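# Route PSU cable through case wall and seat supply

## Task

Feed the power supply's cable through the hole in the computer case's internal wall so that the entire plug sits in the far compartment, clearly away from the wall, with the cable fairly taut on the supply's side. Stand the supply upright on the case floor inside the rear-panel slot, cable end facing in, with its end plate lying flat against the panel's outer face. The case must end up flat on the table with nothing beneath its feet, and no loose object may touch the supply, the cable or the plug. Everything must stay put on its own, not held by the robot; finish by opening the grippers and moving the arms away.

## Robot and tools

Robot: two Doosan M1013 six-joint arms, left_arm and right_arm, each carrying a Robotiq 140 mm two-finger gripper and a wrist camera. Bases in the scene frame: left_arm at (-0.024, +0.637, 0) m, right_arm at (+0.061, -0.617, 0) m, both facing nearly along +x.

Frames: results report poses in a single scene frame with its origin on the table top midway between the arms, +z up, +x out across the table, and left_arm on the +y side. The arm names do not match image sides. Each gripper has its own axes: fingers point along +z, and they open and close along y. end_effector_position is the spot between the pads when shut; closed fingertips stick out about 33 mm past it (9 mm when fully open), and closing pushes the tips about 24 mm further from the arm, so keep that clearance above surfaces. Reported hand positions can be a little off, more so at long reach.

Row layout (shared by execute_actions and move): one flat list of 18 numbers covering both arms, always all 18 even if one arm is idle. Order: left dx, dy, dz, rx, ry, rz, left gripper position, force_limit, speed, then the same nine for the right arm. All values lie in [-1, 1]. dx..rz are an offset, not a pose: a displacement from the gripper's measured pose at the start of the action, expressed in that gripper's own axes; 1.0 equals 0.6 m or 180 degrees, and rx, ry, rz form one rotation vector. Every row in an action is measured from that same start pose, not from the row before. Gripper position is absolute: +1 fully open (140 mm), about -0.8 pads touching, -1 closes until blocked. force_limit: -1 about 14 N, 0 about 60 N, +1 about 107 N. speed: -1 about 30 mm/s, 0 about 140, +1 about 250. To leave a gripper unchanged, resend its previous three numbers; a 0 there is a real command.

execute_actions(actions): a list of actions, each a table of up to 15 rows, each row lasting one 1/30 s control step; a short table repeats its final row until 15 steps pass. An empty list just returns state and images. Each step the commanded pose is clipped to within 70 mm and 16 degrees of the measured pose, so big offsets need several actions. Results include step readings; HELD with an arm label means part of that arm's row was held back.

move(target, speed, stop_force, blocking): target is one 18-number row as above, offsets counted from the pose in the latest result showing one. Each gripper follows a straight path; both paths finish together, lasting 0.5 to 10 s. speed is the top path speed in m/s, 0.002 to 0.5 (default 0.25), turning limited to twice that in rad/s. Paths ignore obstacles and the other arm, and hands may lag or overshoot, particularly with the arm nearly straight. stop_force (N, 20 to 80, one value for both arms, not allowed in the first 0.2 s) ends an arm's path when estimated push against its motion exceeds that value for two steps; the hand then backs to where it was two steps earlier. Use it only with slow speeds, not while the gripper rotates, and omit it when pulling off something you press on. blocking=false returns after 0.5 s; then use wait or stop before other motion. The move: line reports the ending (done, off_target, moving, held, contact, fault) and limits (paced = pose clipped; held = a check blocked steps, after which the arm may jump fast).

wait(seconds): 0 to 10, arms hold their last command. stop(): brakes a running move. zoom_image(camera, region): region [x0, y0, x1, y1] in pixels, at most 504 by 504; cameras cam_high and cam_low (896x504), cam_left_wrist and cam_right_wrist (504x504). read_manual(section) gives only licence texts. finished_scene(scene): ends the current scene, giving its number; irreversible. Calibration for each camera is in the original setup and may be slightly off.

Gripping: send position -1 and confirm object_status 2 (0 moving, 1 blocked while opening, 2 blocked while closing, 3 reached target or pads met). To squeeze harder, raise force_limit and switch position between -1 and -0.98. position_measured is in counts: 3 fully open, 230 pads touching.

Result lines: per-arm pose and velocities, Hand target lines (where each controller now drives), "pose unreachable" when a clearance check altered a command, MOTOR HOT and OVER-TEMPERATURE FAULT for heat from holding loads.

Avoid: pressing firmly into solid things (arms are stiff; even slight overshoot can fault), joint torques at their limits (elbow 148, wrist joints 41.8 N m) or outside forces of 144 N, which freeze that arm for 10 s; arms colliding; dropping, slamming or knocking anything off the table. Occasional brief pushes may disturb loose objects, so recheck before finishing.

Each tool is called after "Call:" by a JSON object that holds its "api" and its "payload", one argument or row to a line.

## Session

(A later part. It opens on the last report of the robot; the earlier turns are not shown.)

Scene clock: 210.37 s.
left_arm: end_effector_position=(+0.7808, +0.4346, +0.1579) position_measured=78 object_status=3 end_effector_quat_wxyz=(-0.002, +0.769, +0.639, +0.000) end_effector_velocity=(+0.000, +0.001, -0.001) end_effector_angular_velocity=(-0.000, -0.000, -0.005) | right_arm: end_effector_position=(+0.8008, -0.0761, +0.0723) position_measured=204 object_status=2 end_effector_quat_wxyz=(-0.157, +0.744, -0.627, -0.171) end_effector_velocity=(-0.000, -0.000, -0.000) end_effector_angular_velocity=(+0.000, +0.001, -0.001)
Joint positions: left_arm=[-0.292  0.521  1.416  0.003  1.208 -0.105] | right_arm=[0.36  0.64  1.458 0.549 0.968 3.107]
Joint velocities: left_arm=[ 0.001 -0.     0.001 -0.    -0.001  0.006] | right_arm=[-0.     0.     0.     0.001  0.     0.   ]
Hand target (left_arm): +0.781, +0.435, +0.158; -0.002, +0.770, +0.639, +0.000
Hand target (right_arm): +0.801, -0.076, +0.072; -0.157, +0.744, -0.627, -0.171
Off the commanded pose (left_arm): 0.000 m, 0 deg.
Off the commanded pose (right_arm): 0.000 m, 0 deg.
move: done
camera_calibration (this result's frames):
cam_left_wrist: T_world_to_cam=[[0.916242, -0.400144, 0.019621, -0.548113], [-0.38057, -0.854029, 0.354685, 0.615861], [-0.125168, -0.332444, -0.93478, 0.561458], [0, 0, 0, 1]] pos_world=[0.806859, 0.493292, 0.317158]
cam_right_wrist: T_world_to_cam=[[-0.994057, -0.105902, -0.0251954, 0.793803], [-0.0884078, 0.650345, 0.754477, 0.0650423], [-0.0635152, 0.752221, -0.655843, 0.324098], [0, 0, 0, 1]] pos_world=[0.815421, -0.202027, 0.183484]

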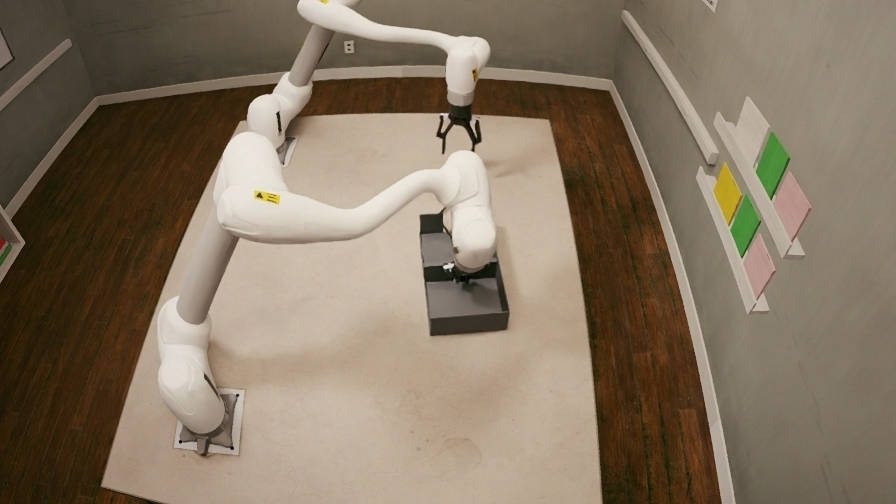

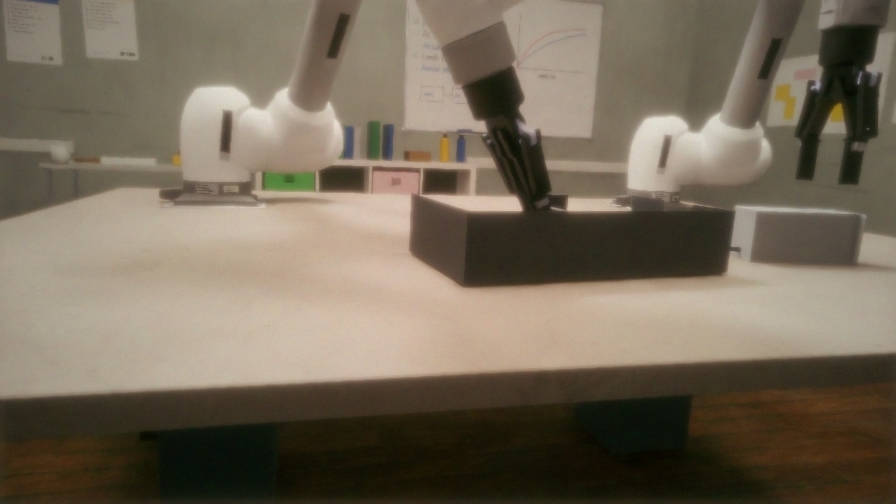

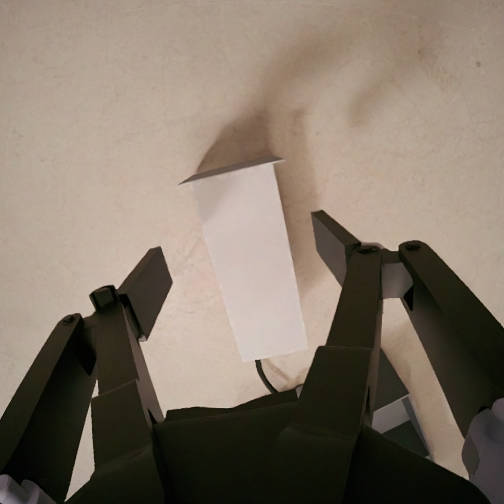

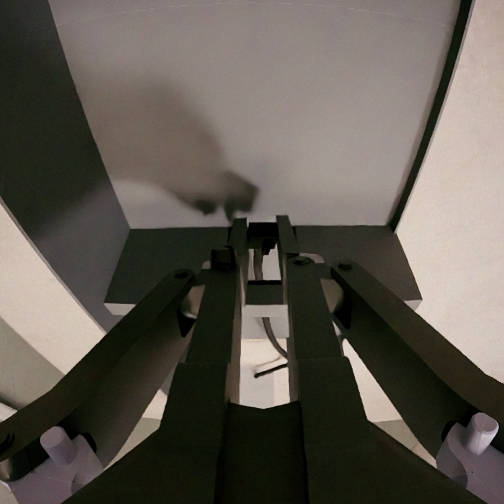

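Call:
{"api": "move", "payload": {
  "target": [0,0.005,0.155,0,0,0,0.4,0.3,0,0,0,0,0,0,0,-1,-0.5,-0.5],
  "speed": 0.1
}}

Scene clock: 222.00 s.
left_arm: end_effector_position=(+0.7835, +0.4342, +0.0651) position_measured=78 object_status=3 end_effector_quat_wxyz=(-0.002, +0.770, +0.639, +0.000) end_effector_velocity=(+0.000, +0.001, -0.000) end_effector_angular_velocity=(+0.001, -0.001, +0.001) | right_arm: end_effector_position=(+0.8008, -0.0761, +0.0723) position_measured=204 object_status=2 end_effector_quat_wxyz=(-0.157, +0.744, -0.627, -0.171) end_effector_velocity=(+0.001, -0.001, -0.000) end_effector_angular_velocity=(-0.000, +0.001, -0.002)
Joint positions: left_arm=[-0.292  0.588  1.488  0.003  1.068 -0.105] | right_arm=[0.36  0.64  1.458 0.549 0.968 3.107]
Joint velocities: left_arm=[ 0.001  0.    -0.     0.001 -0.001 -0.001] | right_arm=[-0.002  0.     0.     0.     0.     0.   ]
Hand target (left_arm): +0.783, +0.434, +0.065; -0.002, +0.770, +0.639, +0.000
Hand target (right_arm): +0.801, -0.076, +0.072; -0.157, +0.744, -0.627, -0.171
Off the commanded pose (left_arm): 0.000 m, 0 deg.
Off the commanded pose (right_arm): 0.000 m, 0 deg.
move: done
camera_calibration (this result's frames):
cam_left_wrist: T_world_to_cam=[[0.916166, -0.400317, 0.0196523, -0.548765], [-0.380731, -0.853925, 0.354763, 0.649558], [-0.125236, -0.332504, -0.93475, 0.474917], [0, 0, 0, 1]] pos_world=[0.809543, 0.492905, 0.224274]
cam_right_wrist: T_world_to_cam=[[-0.994057, -0.105902, -0.025195, 0.793803], [-0.0884075, 0.650345, 0.754477, 0.0650421], [-0.0635153, 0.752221, -0.655843, 0.324098], [0, 0, 0, 1]] pos_world=[0.815421, -0.202027, 0.183484]

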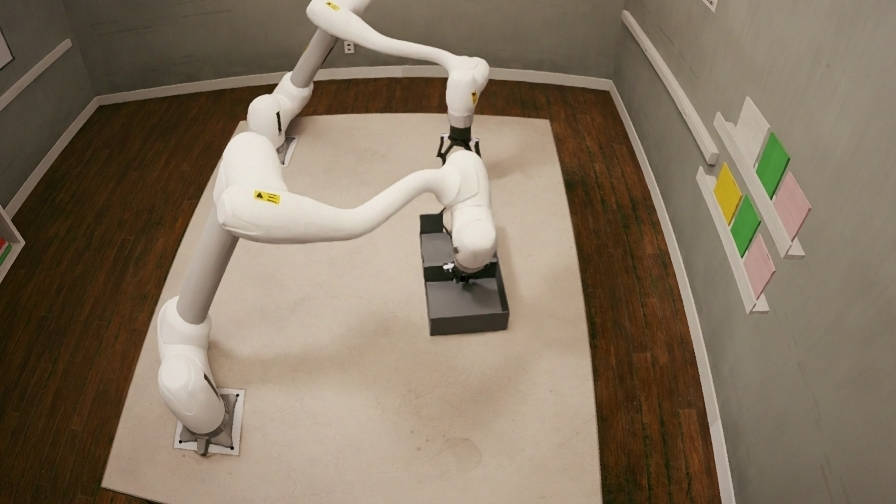

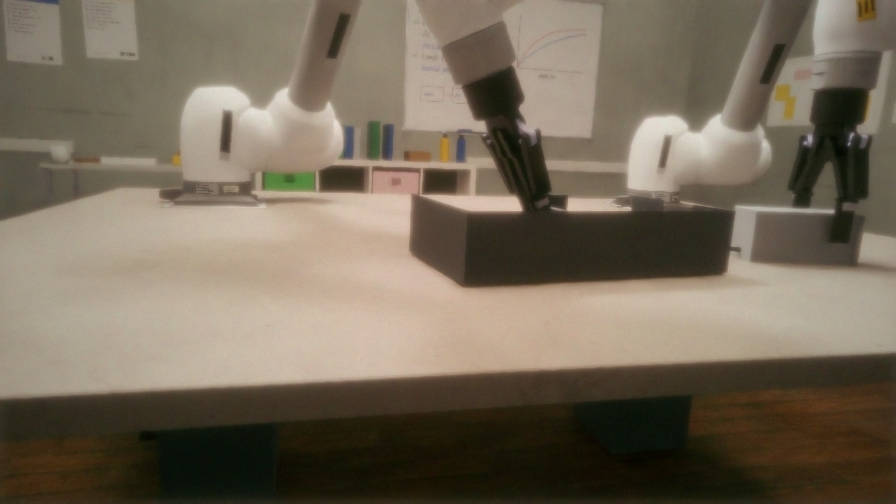

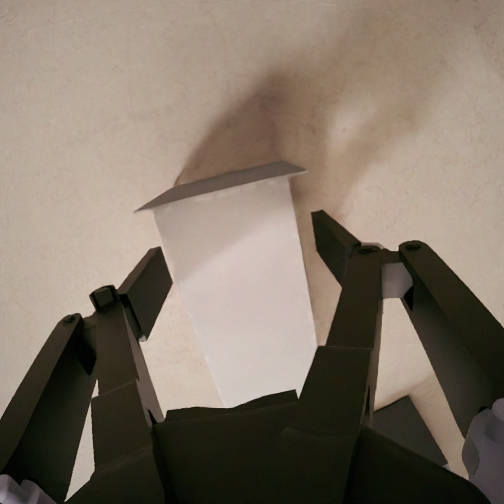

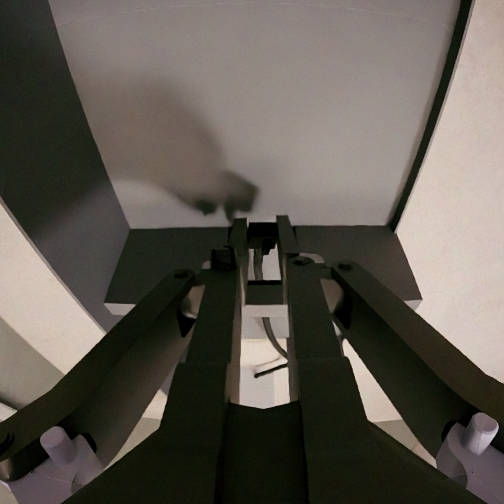

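Call:
{"api": "move", "payload": {
  "target": [0,0,0,0,0,0,-1,0.3,-0.3,0,0,0,0,0,0,-1,-0.5,-0.5]
}}

Call:
{"api": "move", "payload": {
  "target": [0,0,-0.04,0,0,0,-1,0.3,-0.3,0,0,0,0,0,0,-1,-0.5,-0.5],
  "speed": 0.05
}}

Call:
{"api": "move", "payload": {
  "target": [-0.213,-0.044,0,0,0,-0.116,-1,0.3,-0.3,0.136,0,-0.063,0,0,0,-1,-0.5,-0.5],
  "speed": 0.08
}}

Scene clock: 235.63 s.
left_arm: end_effector_position=(+0.7835, +0.4342, +0.0650) position_measured=135 object_status=2 end_effector_quat_wxyz=(-0.002, +0.770, +0.639, +0.000) end_effector_velocity=(-0.000, -0.000, +0.001) end_effector_angular_velocity=(-0.000, +0.001, -0.000) | right_arm: end_effector_position=(+0.8008, -0.0761, +0.0723) position_measured=204 object_status=2 end_effector_quat_wxyz=(-0.157, +0.744, -0.627, -0.171) end_effector_velocity=(-0.001, +0.000, -0.000) end_effector_angular_velocity=(+0.000, +0.002, +0.000)
Joint positions: left_arm=[-0.292  0.588  1.488  0.003  1.068 -0.105] | right_arm=[0.36  0.64  1.458 0.549 0.968 3.107]
Joint velocities: left_arm=[-0.    -0.001 -0.    -0.001  0.002  0.   ] | right_arm=[0.    0.    0.    0.001 0.001 0.   ]
Hand target (left_arm): +0.783, +0.434, +0.065; -0.002, +0.770, +0.639, +0.000
Hand target (right_arm): +0.801, -0.076, +0.072; -0.157, +0.744, -0.627, -0.171
Off the commanded pose (left_arm): 0.000 m, 0 deg.
Off the commanded pose (right_arm): 0.000 m, 0 deg.
move: done
camera_calibration (this result's frames):
cam_left_wrist: T_world_to_cam=[[0.916177, -0.400293, 0.0196359, -0.54878], [-0.380705, -0.853942, 0.354748, 0.649572], [-0.125235, -0.332488, -0.934756, 0.474887], [0, 0, 0, 1]] pos_world=[0.809548, 0.492918, 0.224244]
cam_right_wrist: T_world_to_cam=[[-0.994057, -0.105902, -0.0251954, 0.793803], [-0.0884078, 0.650345, 0.754477, 0.0650423], [-0.0635152, 0.752221, -0.655843, 0.324098], [0, 0, 0, 1]] pos_world=[0.815421, -0.202027, 0.183484]

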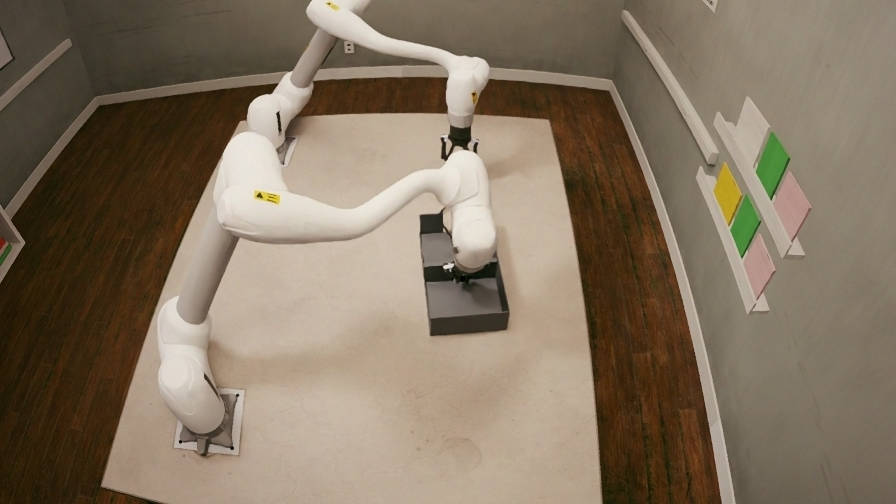

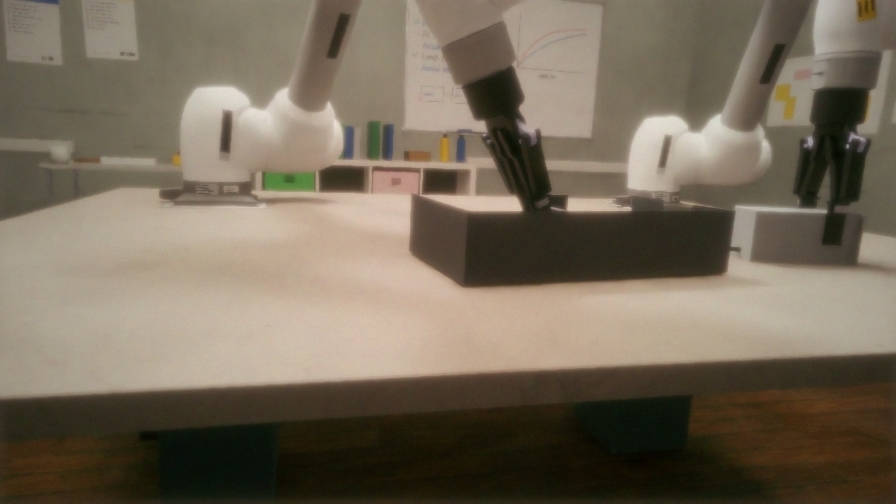

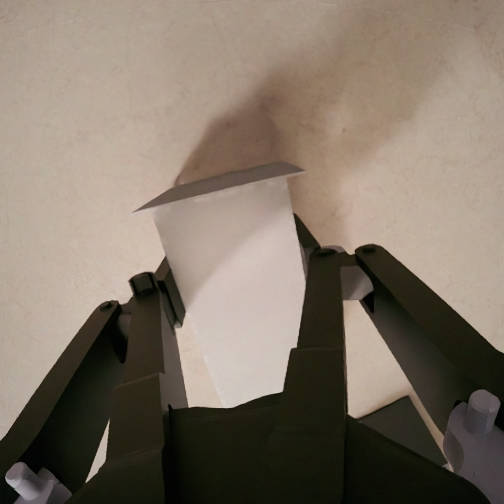

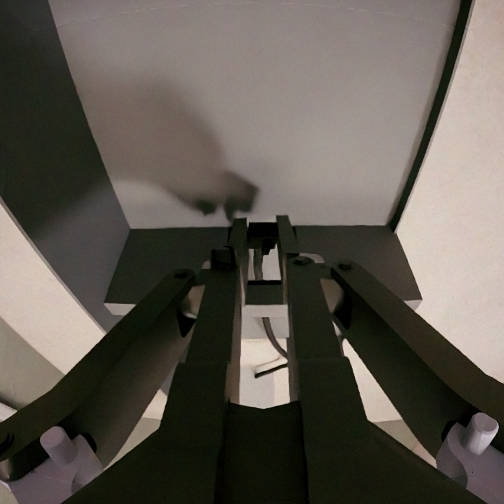

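Scene clock: 236.43 s.
left_arm: end_effector_position=(+0.7835, +0.4342, +0.0889) position_measured=136 object_status=2 end_effector_quat_wxyz=(-0.002, +0.770, +0.639, +0.000) end_effector_velocity=(+0.000, -0.000, +0.001) end_effector_angular_velocity=(-0.000, +0.001, +0.001) | right_arm: end_effector_position=(+0.8008, -0.0761, +0.0723) position_measured=204 object_status=2 end_effector_quat_wxyz=(-0.157, +0.744, -0.627, -0.171) end_effector_velocity=(-0.000, +0.001, -0.000) end_effector_angular_velocity=(-0.001, -0.001, +0.001)
Joint positions: left_arm=[-0.292  0.57   1.47   0.003  1.104 -0.105] | right_arm=[0.36  0.64  1.458 0.549 0.968 3.107]
Joint velocities: left_arm=[ 0.    -0.001 -0.002 -0.001  0.003 -0.   ] | right_arm=[ 0.001  0.    -0.    -0.001 -0.    -0.   ]
Hand target (left_arm): +0.784, +0.434, +0.089; -0.002, +0.770, +0.639, +0.000
Hand target (right_arm): +0.801, -0.076, +0.072; -0.157, +0.744, -0.627, -0.171
Off the commanded pose (left_arm): 0.000 m, 0 deg.
Off the commanded pose (right_arm): 0.000 m, 0 deg.
move: done
camera_calibration (this result's frames):
cam_left_wrist: T_world_to_cam=[[0.916211, -0.400216, 0.0196129, -0.549375], [-0.38063, -0.853992, 0.354708, 0.641102], [-0.125211, -0.332453, -0.934771, 0.497152], [0, 0, 0, 1]] pos_world=[0.809615, 0.492907, 0.248094]
cam_right_wrist: T_world_to_cam=[[-0.994057, -0.105902, -0.025195, 0.793803], [-0.0884073, 0.650345, 0.754477, 0.0650419], [-0.0635153, 0.752221, -0.655843, 0.324098], [0, 0, 0, 1]] pos_world=[0.815421, -0.202027, 0.183484]

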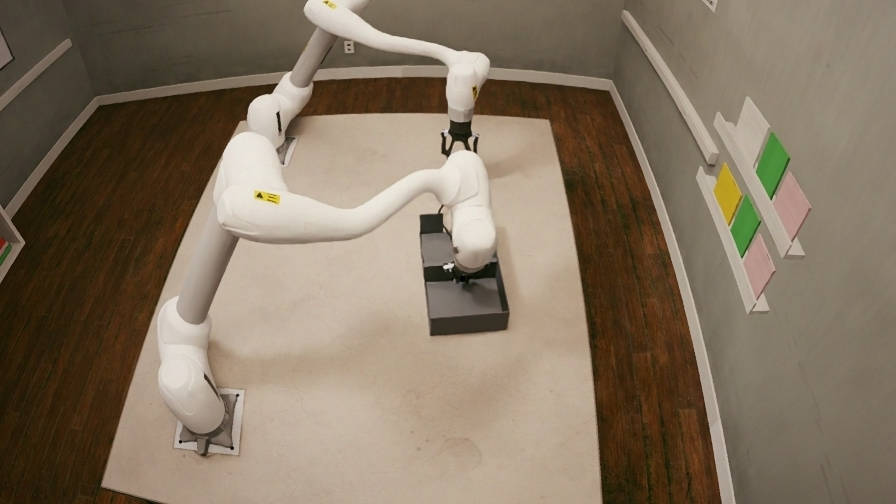

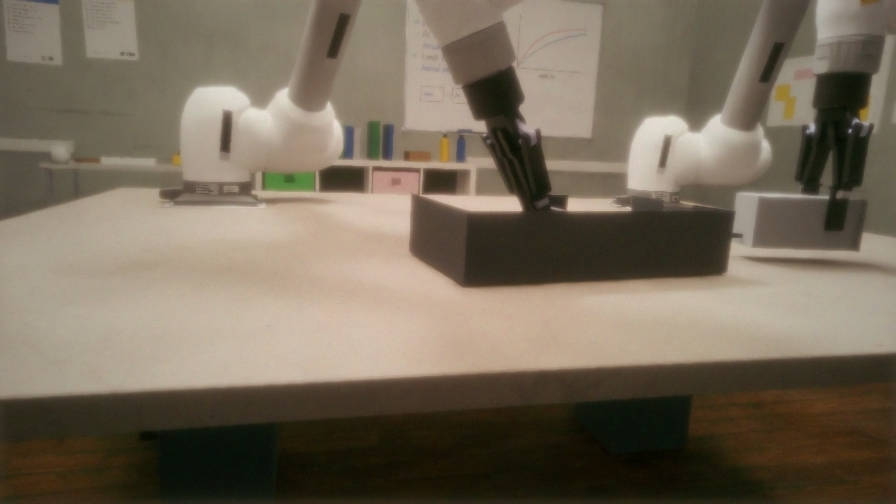

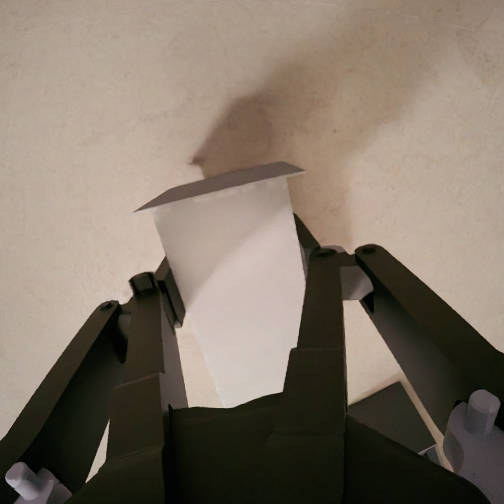

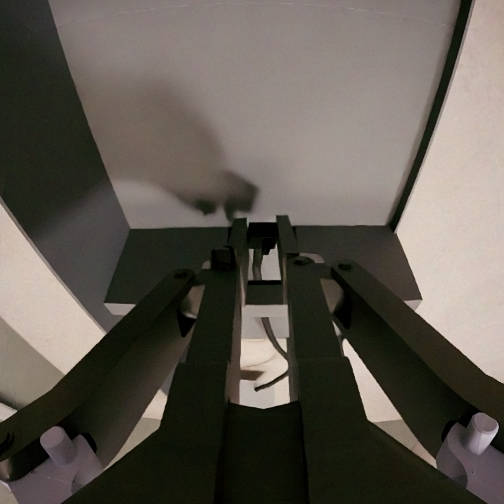

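Scene clock: 239.07 s.
left_arm: end_effector_position=(+0.7343, +0.3134, +0.0888) position_measured=136 object_status=2 end_effector_quat_wxyz=(-0.001, +0.641, +0.767, +0.000) end_effector_velocity=(+0.000, -0.000, +0.000) end_effector_angular_velocity=(+0.004, -0.001, +0.003) | right_arm: end_effector_position=(+0.8159, -0.1647, +0.0693) position_measured=206 object_status=2 end_effector_quat_wxyz=(-0.157, +0.744, -0.627, -0.171) end_effector_velocity=(-0.000, -0.001, -0.000) end_effector_angular_velocity=(+0.000, +0.001, +0.001)
Joint positions: left_arm=[-0.449  0.559  1.489  0.002  1.096 -0.626] | right_arm=[0.256 0.61  1.515 0.556 0.991 2.998]
Joint velocities: left_arm=[-0.002  0.001 -0.001  0.004  0.002 -0.007] | right_arm=[-0.001 -0.     0.001  0.     0.001 -0.002]
Hand target (left_arm): +0.734, +0.313, +0.089; -0.002, +0.641, +0.767, +0.001
Hand target (right_arm): +0.816, -0.165, +0.069; -0.157, +0.744, -0.627, -0.171
Off the commanded pose (left_arm): 0.000 m, 0 deg.
Off the commanded pose (right_arm): 0.000 m, 0 deg.
move: done
camera_calibration (this result's frames):
cam_left_wrist: T_world_to_cam=[[0.998645, -0.0477471, 0.0207161, -0.723736], [-0.0519912, -0.933654, 0.354381, 0.302898], [0.00242098, -0.354978, -0.934871, 0.36415], [0, 0, 0, 1]] pos_world=[0.737621, 0.377511, 0.248085]
cam_right_wrist: T_world_to_cam=[[-0.994054, -0.1059, -0.0253152, 0.799364], [-0.0885133, 0.650533, 0.754303, 0.126397], [-0.0634125, 0.752059, -0.656039, 0.389597], [0, 0, 0, 1]] pos_world=[0.830505, -0.290573, 0.180485]

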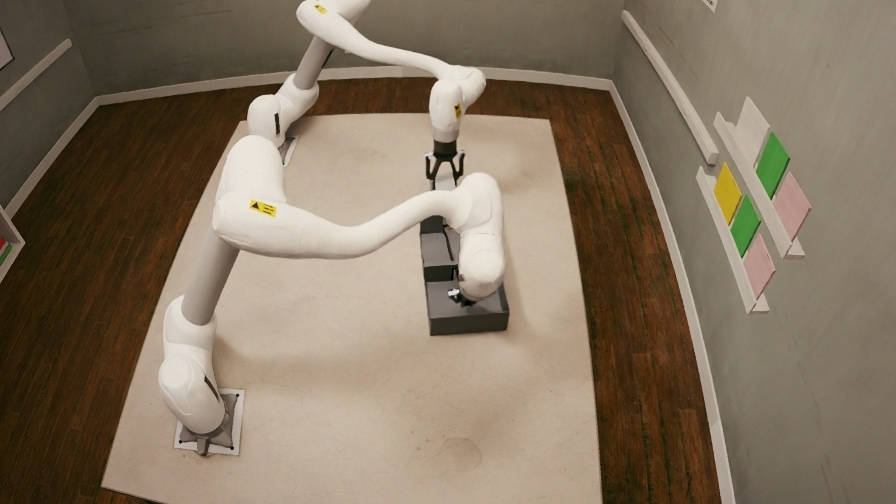

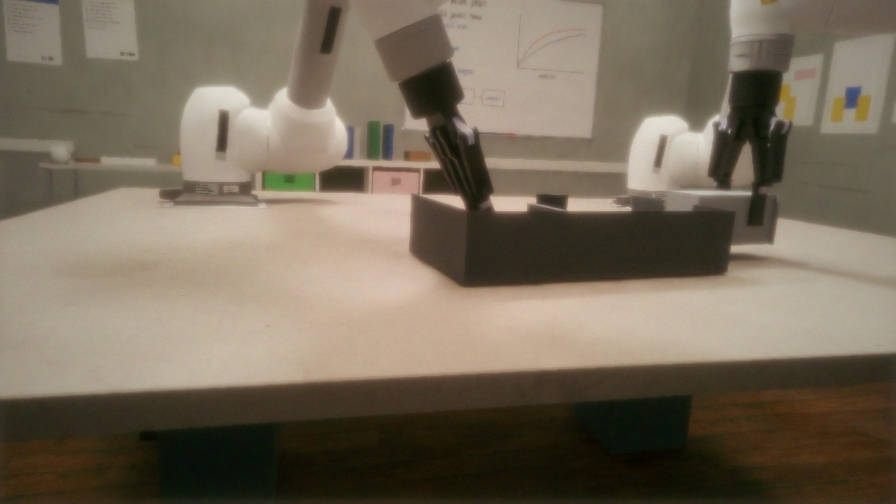

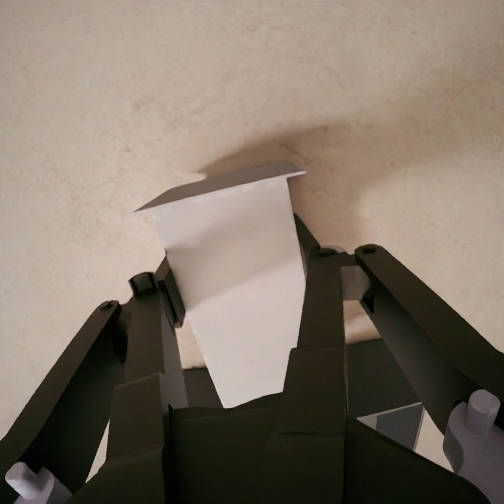

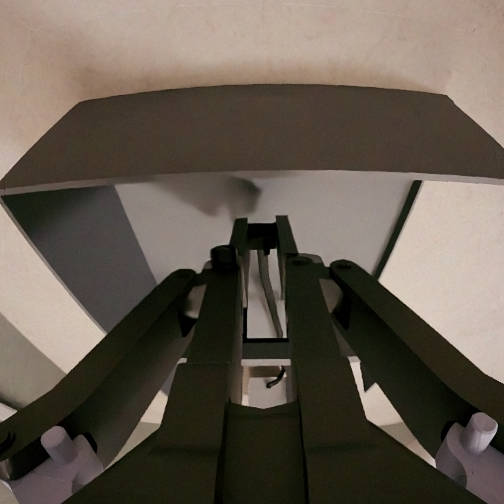

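Call:
{"api": "move", "payload": {
  "target": [0,0,0,0,0,0,-1,0.3,-0.3,-0.063,0,-0.136,0,0,0,-1,-0.5,-0.5],
  "speed": 0.08
}}

Call:
{"api": "zoom_image", "payload": {
  "camera": "cam_high",
  "region": [400,160,520,280]
}}

Call:
{"api": "zoom_image", "payload": {
  "camera": "cam_right_wrist",
  "region": [200,290,340,430]
}}

Scene clock: 248.57 s.
left_arm: end_effector_position=(+0.7343, +0.3133, +0.0889) position_measured=136 object_status=2 end_effector_quat_wxyz=(-0.001, +0.641, +0.767, +0.000) end_effector_velocity=(-0.000, +0.000, -0.000) end_effector_angular_velocity=(-0.000, +0.001, +0.001) | right_arm: end_effector_position=(+0.8146, -0.1679, +0.1590) position_measured=206 object_status=2 end_effector_quat_wxyz=(-0.157, +0.744, -0.627, -0.171) end_effector_velocity=(-0.000, +0.001, +0.002) end_effector_angular_velocity=(-0.000, -0.001, +0.001)
Joint positions: left_arm=[-0.449  0.559  1.489  0.002  1.096 -0.626] | right_arm=[0.252 0.539 1.454 0.517 1.107 3.074]
Joint velocities: left_arm=[ 0.     0.     0.    -0.001  0.    -0.   ] | right_arm=[ 0.001 -0.001 -0.002 -0.001  0.001  0.001]
Hand target (left_arm): +0.734, +0.313, +0.089; -0.001, +0.641, +0.767, +0.000
Hand target (right_arm): +0.815, -0.168, +0.159; -0.157, +0.744, -0.627, -0.171
Off the commanded pose (left_arm): 0.000 m, 0 deg.
Off the commanded pose (right_arm): 0.000 m, 0 deg.
move: done
camera_calibration (this result's frames):
cam_left_wrist: T_world_to_cam=[[0.998641, -0.0478068, 0.0207398, -0.723716], [-0.0520555, -0.933647, 0.354393, 0.302885], [0.00242127, -0.354991, -0.934867, 0.364144], [0, 0, 0, 1]] pos_world=[0.737618, 0.377456, 0.248095]
cam_right_wrist: T_world_to_cam=[[-0.994048, -0.105966, -0.0252932, 0.800017], [-0.0885371, 0.650494, 0.754333, 0.0606932], [-0.0634809, 0.752083, -0.656005, 0.450879], [0, 0, 0, 1]] pos_world=[0.829251, -0.293804, 0.270231]

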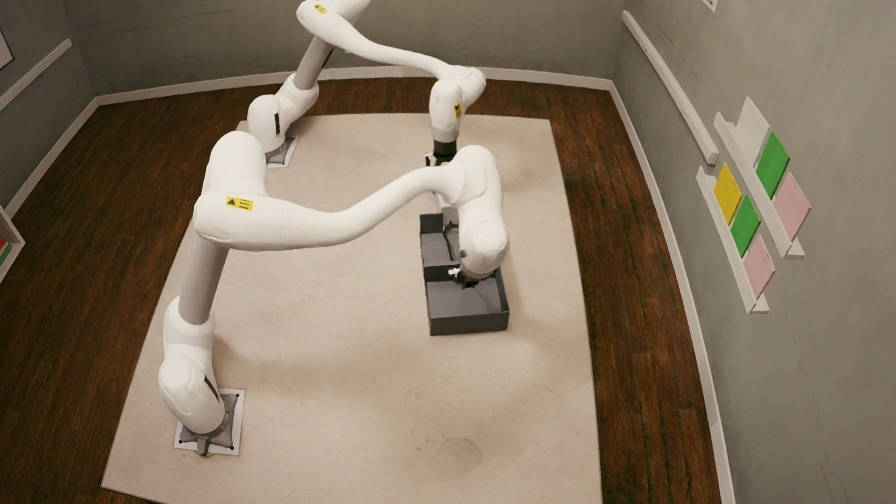

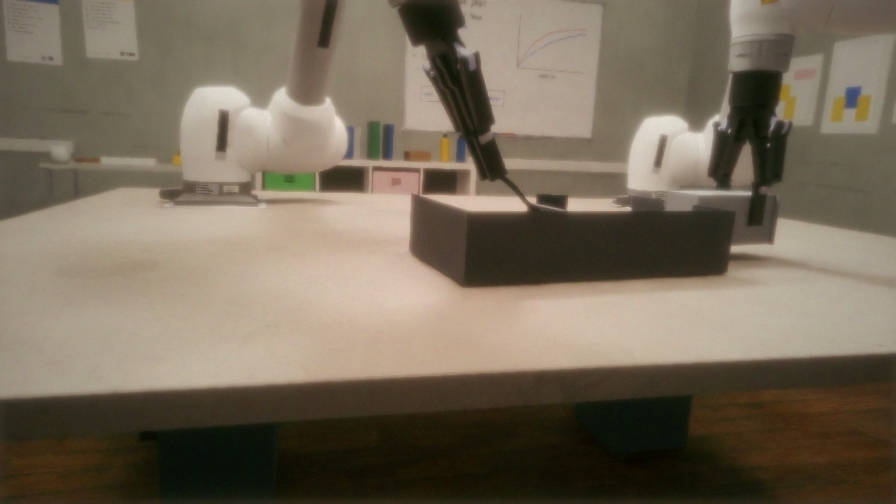

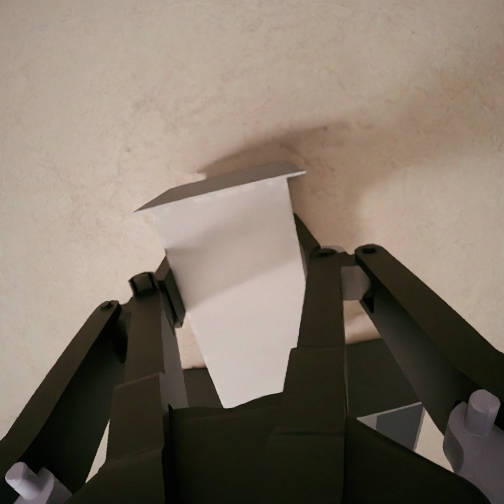

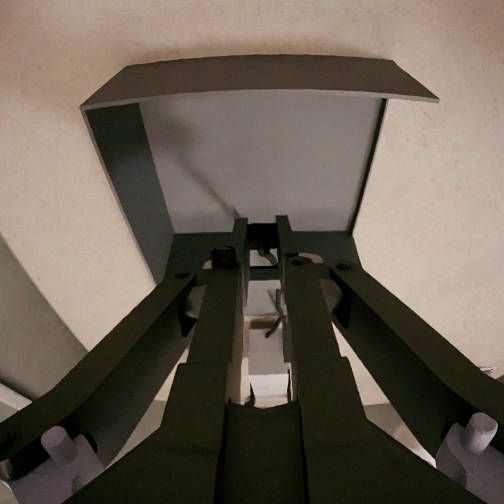

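Region (400, 160, 520, 280) of cam_high's 896x504 image, scaled by 4.200, with more detail than that image has.

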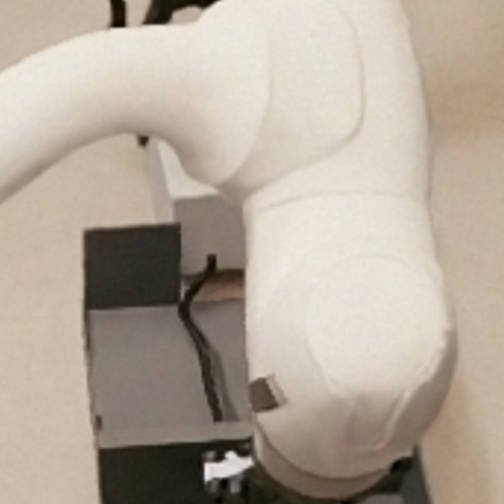

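Region (200, 290, 340, 430) of cam_right_wrist's 504x504 image, scaled by 3.600, with more detail than that image has.

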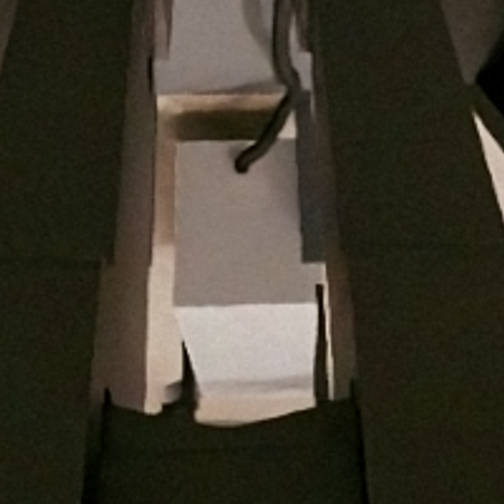

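Call:
{"api": "move", "payload": {
  "target": [-0.01,0.015,0,0,0,0,-1,0.3,-0.3,0.05,0,-0.023,0,0,0,-1,-0.5,-0.5],
  "speed": 0.04
}}

Call:
{"api": "zoom_image", "payload": {
  "camera": "cam_high",
  "region": [400,160,520,280]
}}

Call:
{"api": "zoom_image", "payload": {
  "camera": "cam_right_wrist",
  "region": [210,310,310,410]
}}

Scene clock: 260.87 s.
left_arm: end_effector_position=(+0.7442, +0.3091, +0.0888) position_measured=136 object_status=2 end_effector_quat_wxyz=(-0.001, +0.641, +0.767, +0.000) end_effector_velocity=(+0.001, -0.000, +0.000) end_effector_angular_velocity=(-0.001, -0.001, +0.001) | right_arm: end_effector_position=(+0.8201, -0.2004, +0.1578) position_measured=206 object_status=2 end_effector_quat_wxyz=(-0.157, +0.744, -0.627, -0.171) end_effector_velocity=(+0.001, -0.002, -0.000) end_effector_angular_velocity=(-0.000, -0.000, -0.001)
Joint positions: left_arm=[-0.448  0.574  1.463  0.002  1.106 -0.625] | right_arm=[0.213 0.531 1.469 0.518 1.118 3.035]
Joint velocities: left_arm=[ 0.     0.    -0.001 -0.001  0.    -0.   ] | right_arm=[-0.002  0.     0.001 -0.    -0.    -0.001]
Hand target (left_arm): +0.744, +0.309, +0.089; -0.001, +0.641, +0.767, +0.000
Hand target (right_arm): +0.820, -0.200, +0.158; -0.157, +0.744, -0.627, -0.171
Off the commanded pose (left_arm): 0.000 m, 0 deg.
Off the commanded pose (right_arm): 0.000 m, 0 deg.
move: done
camera_calibration (this result's frames):
cam_left_wrist: T_world_to_cam=[[0.998642, -0.0477951, 0.0207477, -0.733809], [-0.0520473, -0.933649, 0.354389, 0.299415], [0.002433, -0.354987, -0.934868, 0.362563], [0, 0, 0, 1]] pos_world=[0.747514, 0.373181, 0.248064]
cam_right_wrist: T_world_to_cam=[[-0.994046, -0.105971, -0.0253325, 0.802048], [-0.0885763, 0.650568, 0.754265, 0.0832445], [-0.06345, 0.752018, -0.656081, 0.47482], [0, 0, 0, 1]] pos_world=[0.834774, -0.326235, 0.26905]

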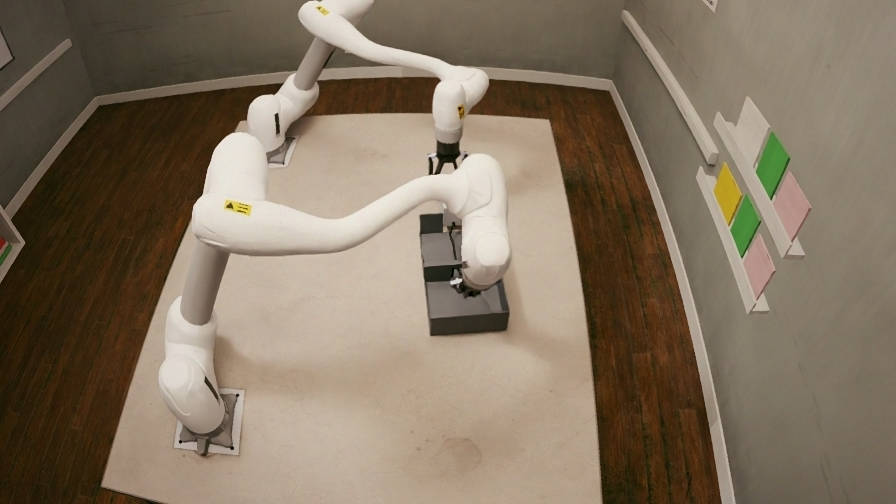

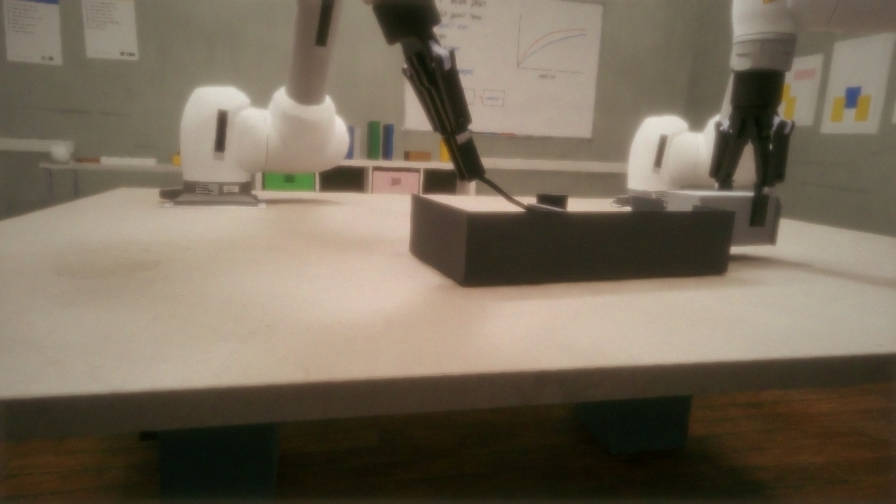

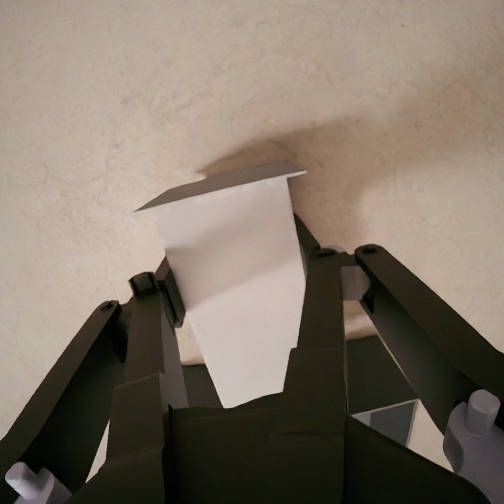

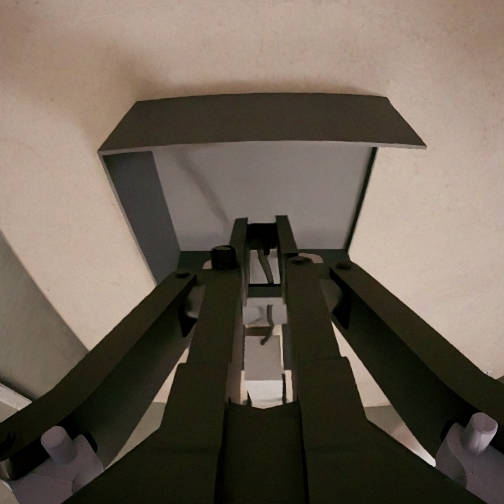

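Region (400, 160, 520, 280) of cam_high's 896x504 image, scaled by 4.200, with more detail than that image has.

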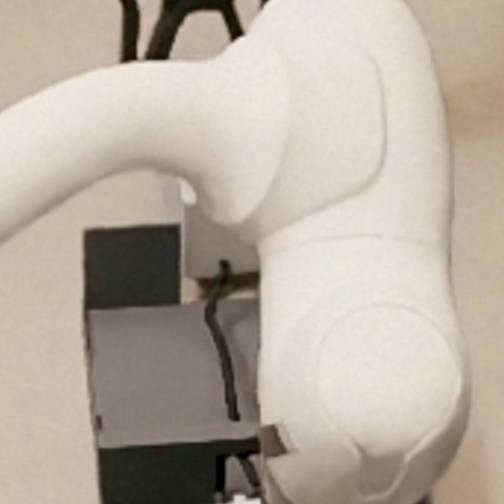

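Region (210, 310, 310, 410) of cam_right_wrist's 504x504 image, scaled by 5.040, with more detail than that image has.

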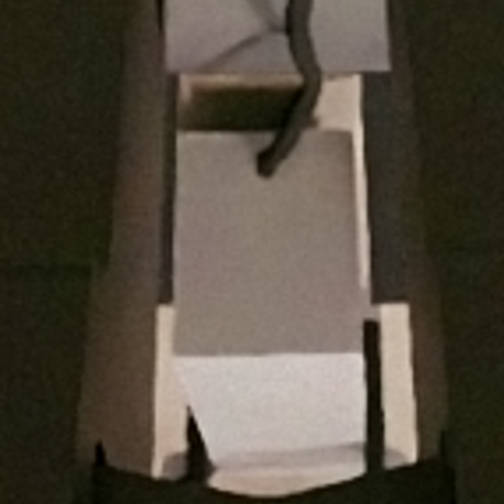

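Call:
{"api": "move", "payload": {
  "target": [-0.008,0.0063,0,0,0,0.012,-1,0.3,-0.3,0,0,0,0,0,0,-1,-0.5,-0.5],
  "speed": 0.03
}}

Call:
{"api": "zoom_image", "payload": {
  "camera": "cam_right_wrist",
  "region": [210,310,310,410]
}}

Scene clock: 273.23 s.
left_arm: end_effector_position=(+0.7488, +0.3051, +0.0888) position_measured=136 object_status=2 end_effector_quat_wxyz=(-0.001, +0.655, +0.755, +0.000) end_effector_velocity=(+0.001, -0.001, +0.000) end_effector_angular_velocity=(+0.001, -0.000, -0.006) | right_arm: end_effector_position=(+0.8201, -0.2004, +0.1578) position_measured=206 object_status=2 end_effector_quat_wxyz=(-0.157, +0.744, -0.626, -0.171) end_effector_velocity=(-0.000, -0.001, +0.000) end_effector_angular_velocity=(-0.000, +0.002, -0.000)
Joint positions: left_arm=[-0.45   0.583  1.449  0.002  1.112 -0.59 ] | right_arm=[0.213 0.531 1.469 0.518 1.118 3.035]
Joint velocities: left_arm=[-0.001  0.001 -0.003  0.001  0.002  0.005] | right_arm=[-0.001 -0.    -0.    -0.     0.002  0.   ]
Hand target (left_arm): +0.749, +0.305, +0.089; -0.001, +0.656, +0.755, +0.000
Hand target (right_arm): +0.820, -0.200, +0.158; -0.157, +0.744, -0.627, -0.171
Off the commanded pose (left_arm): 0.000 m, 0 deg.
Off the commanded pose (right_arm): 0.000 m, 0 deg.
move: done
camera_calibration (this result's frames):
cam_left_wrist: T_world_to_cam=[[0.99618, -0.0848382, 0.0206708, -0.72536], [-0.0866466, -0.931054, 0.354445, 0.321053], [-0.0108249, -0.354882, -0.934848, 0.371016], [0, 0, 0, 1]] pos_world=[0.754424, 0.369046, 0.248042]
cam_right_wrist: T_world_to_cam=[[-0.994033, -0.106097, -0.0253328, 0.801976], [-0.0886587, 0.650554, 0.754267, 0.0833156], [-0.0635453, 0.752012, -0.656079, 0.474898], [0, 0, 0, 1]] pos_world=[0.834755, -0.326243, 0.269045]

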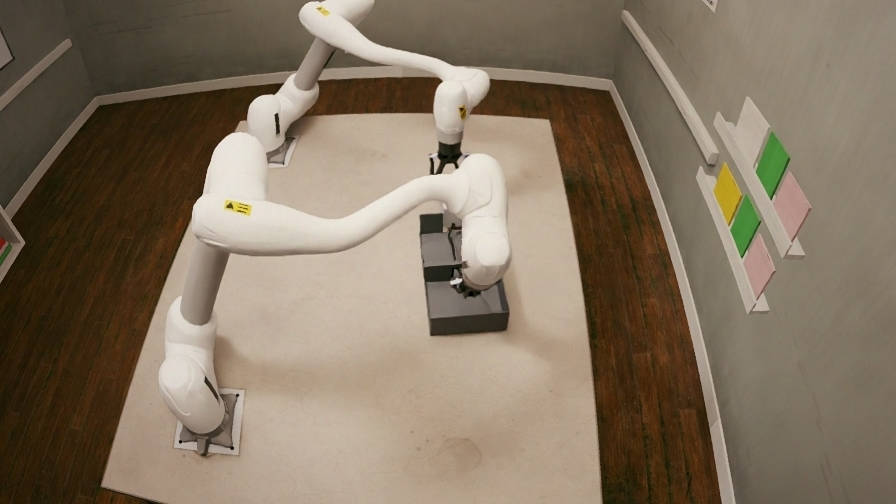

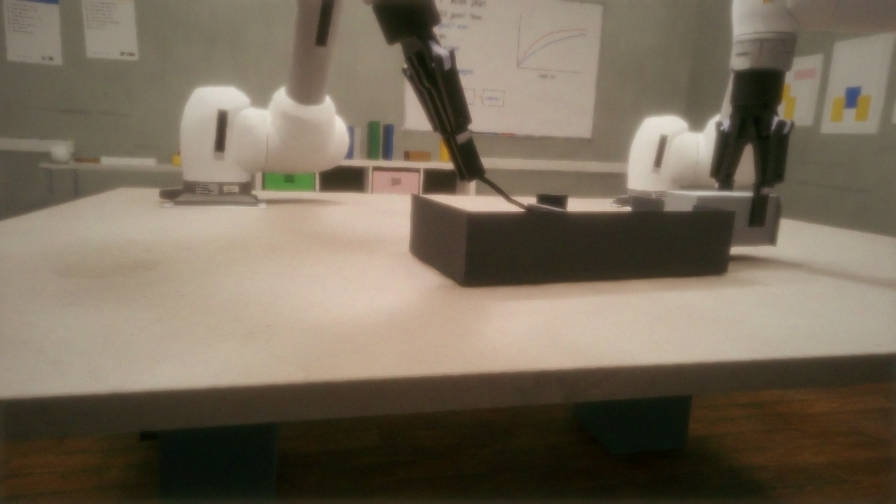

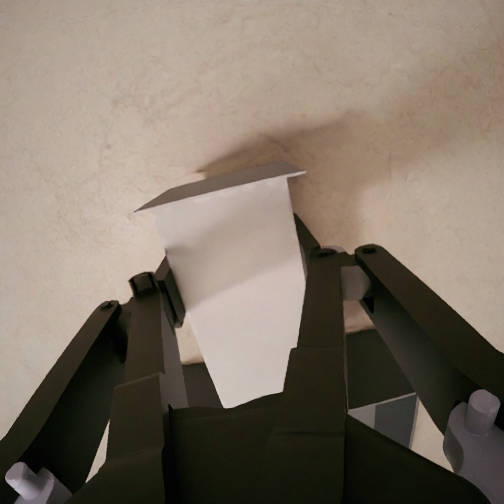

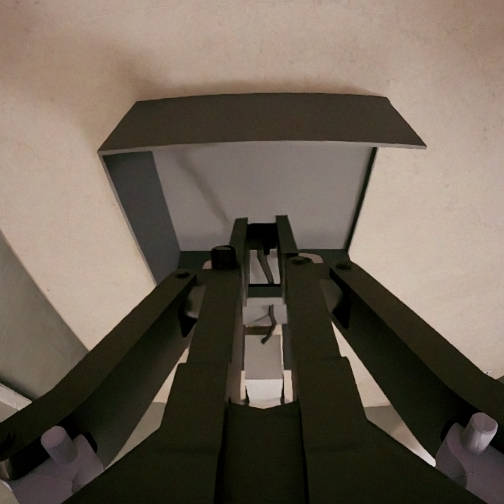

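Region (210, 310, 310, 410) of cam_right_wrist's 504x504 image, scaled by 5.040, with more detail than that image has.

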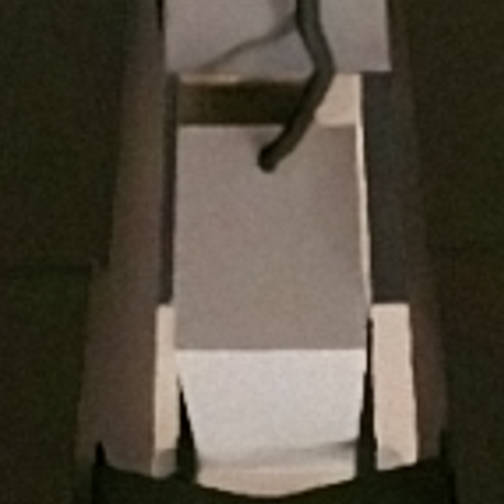

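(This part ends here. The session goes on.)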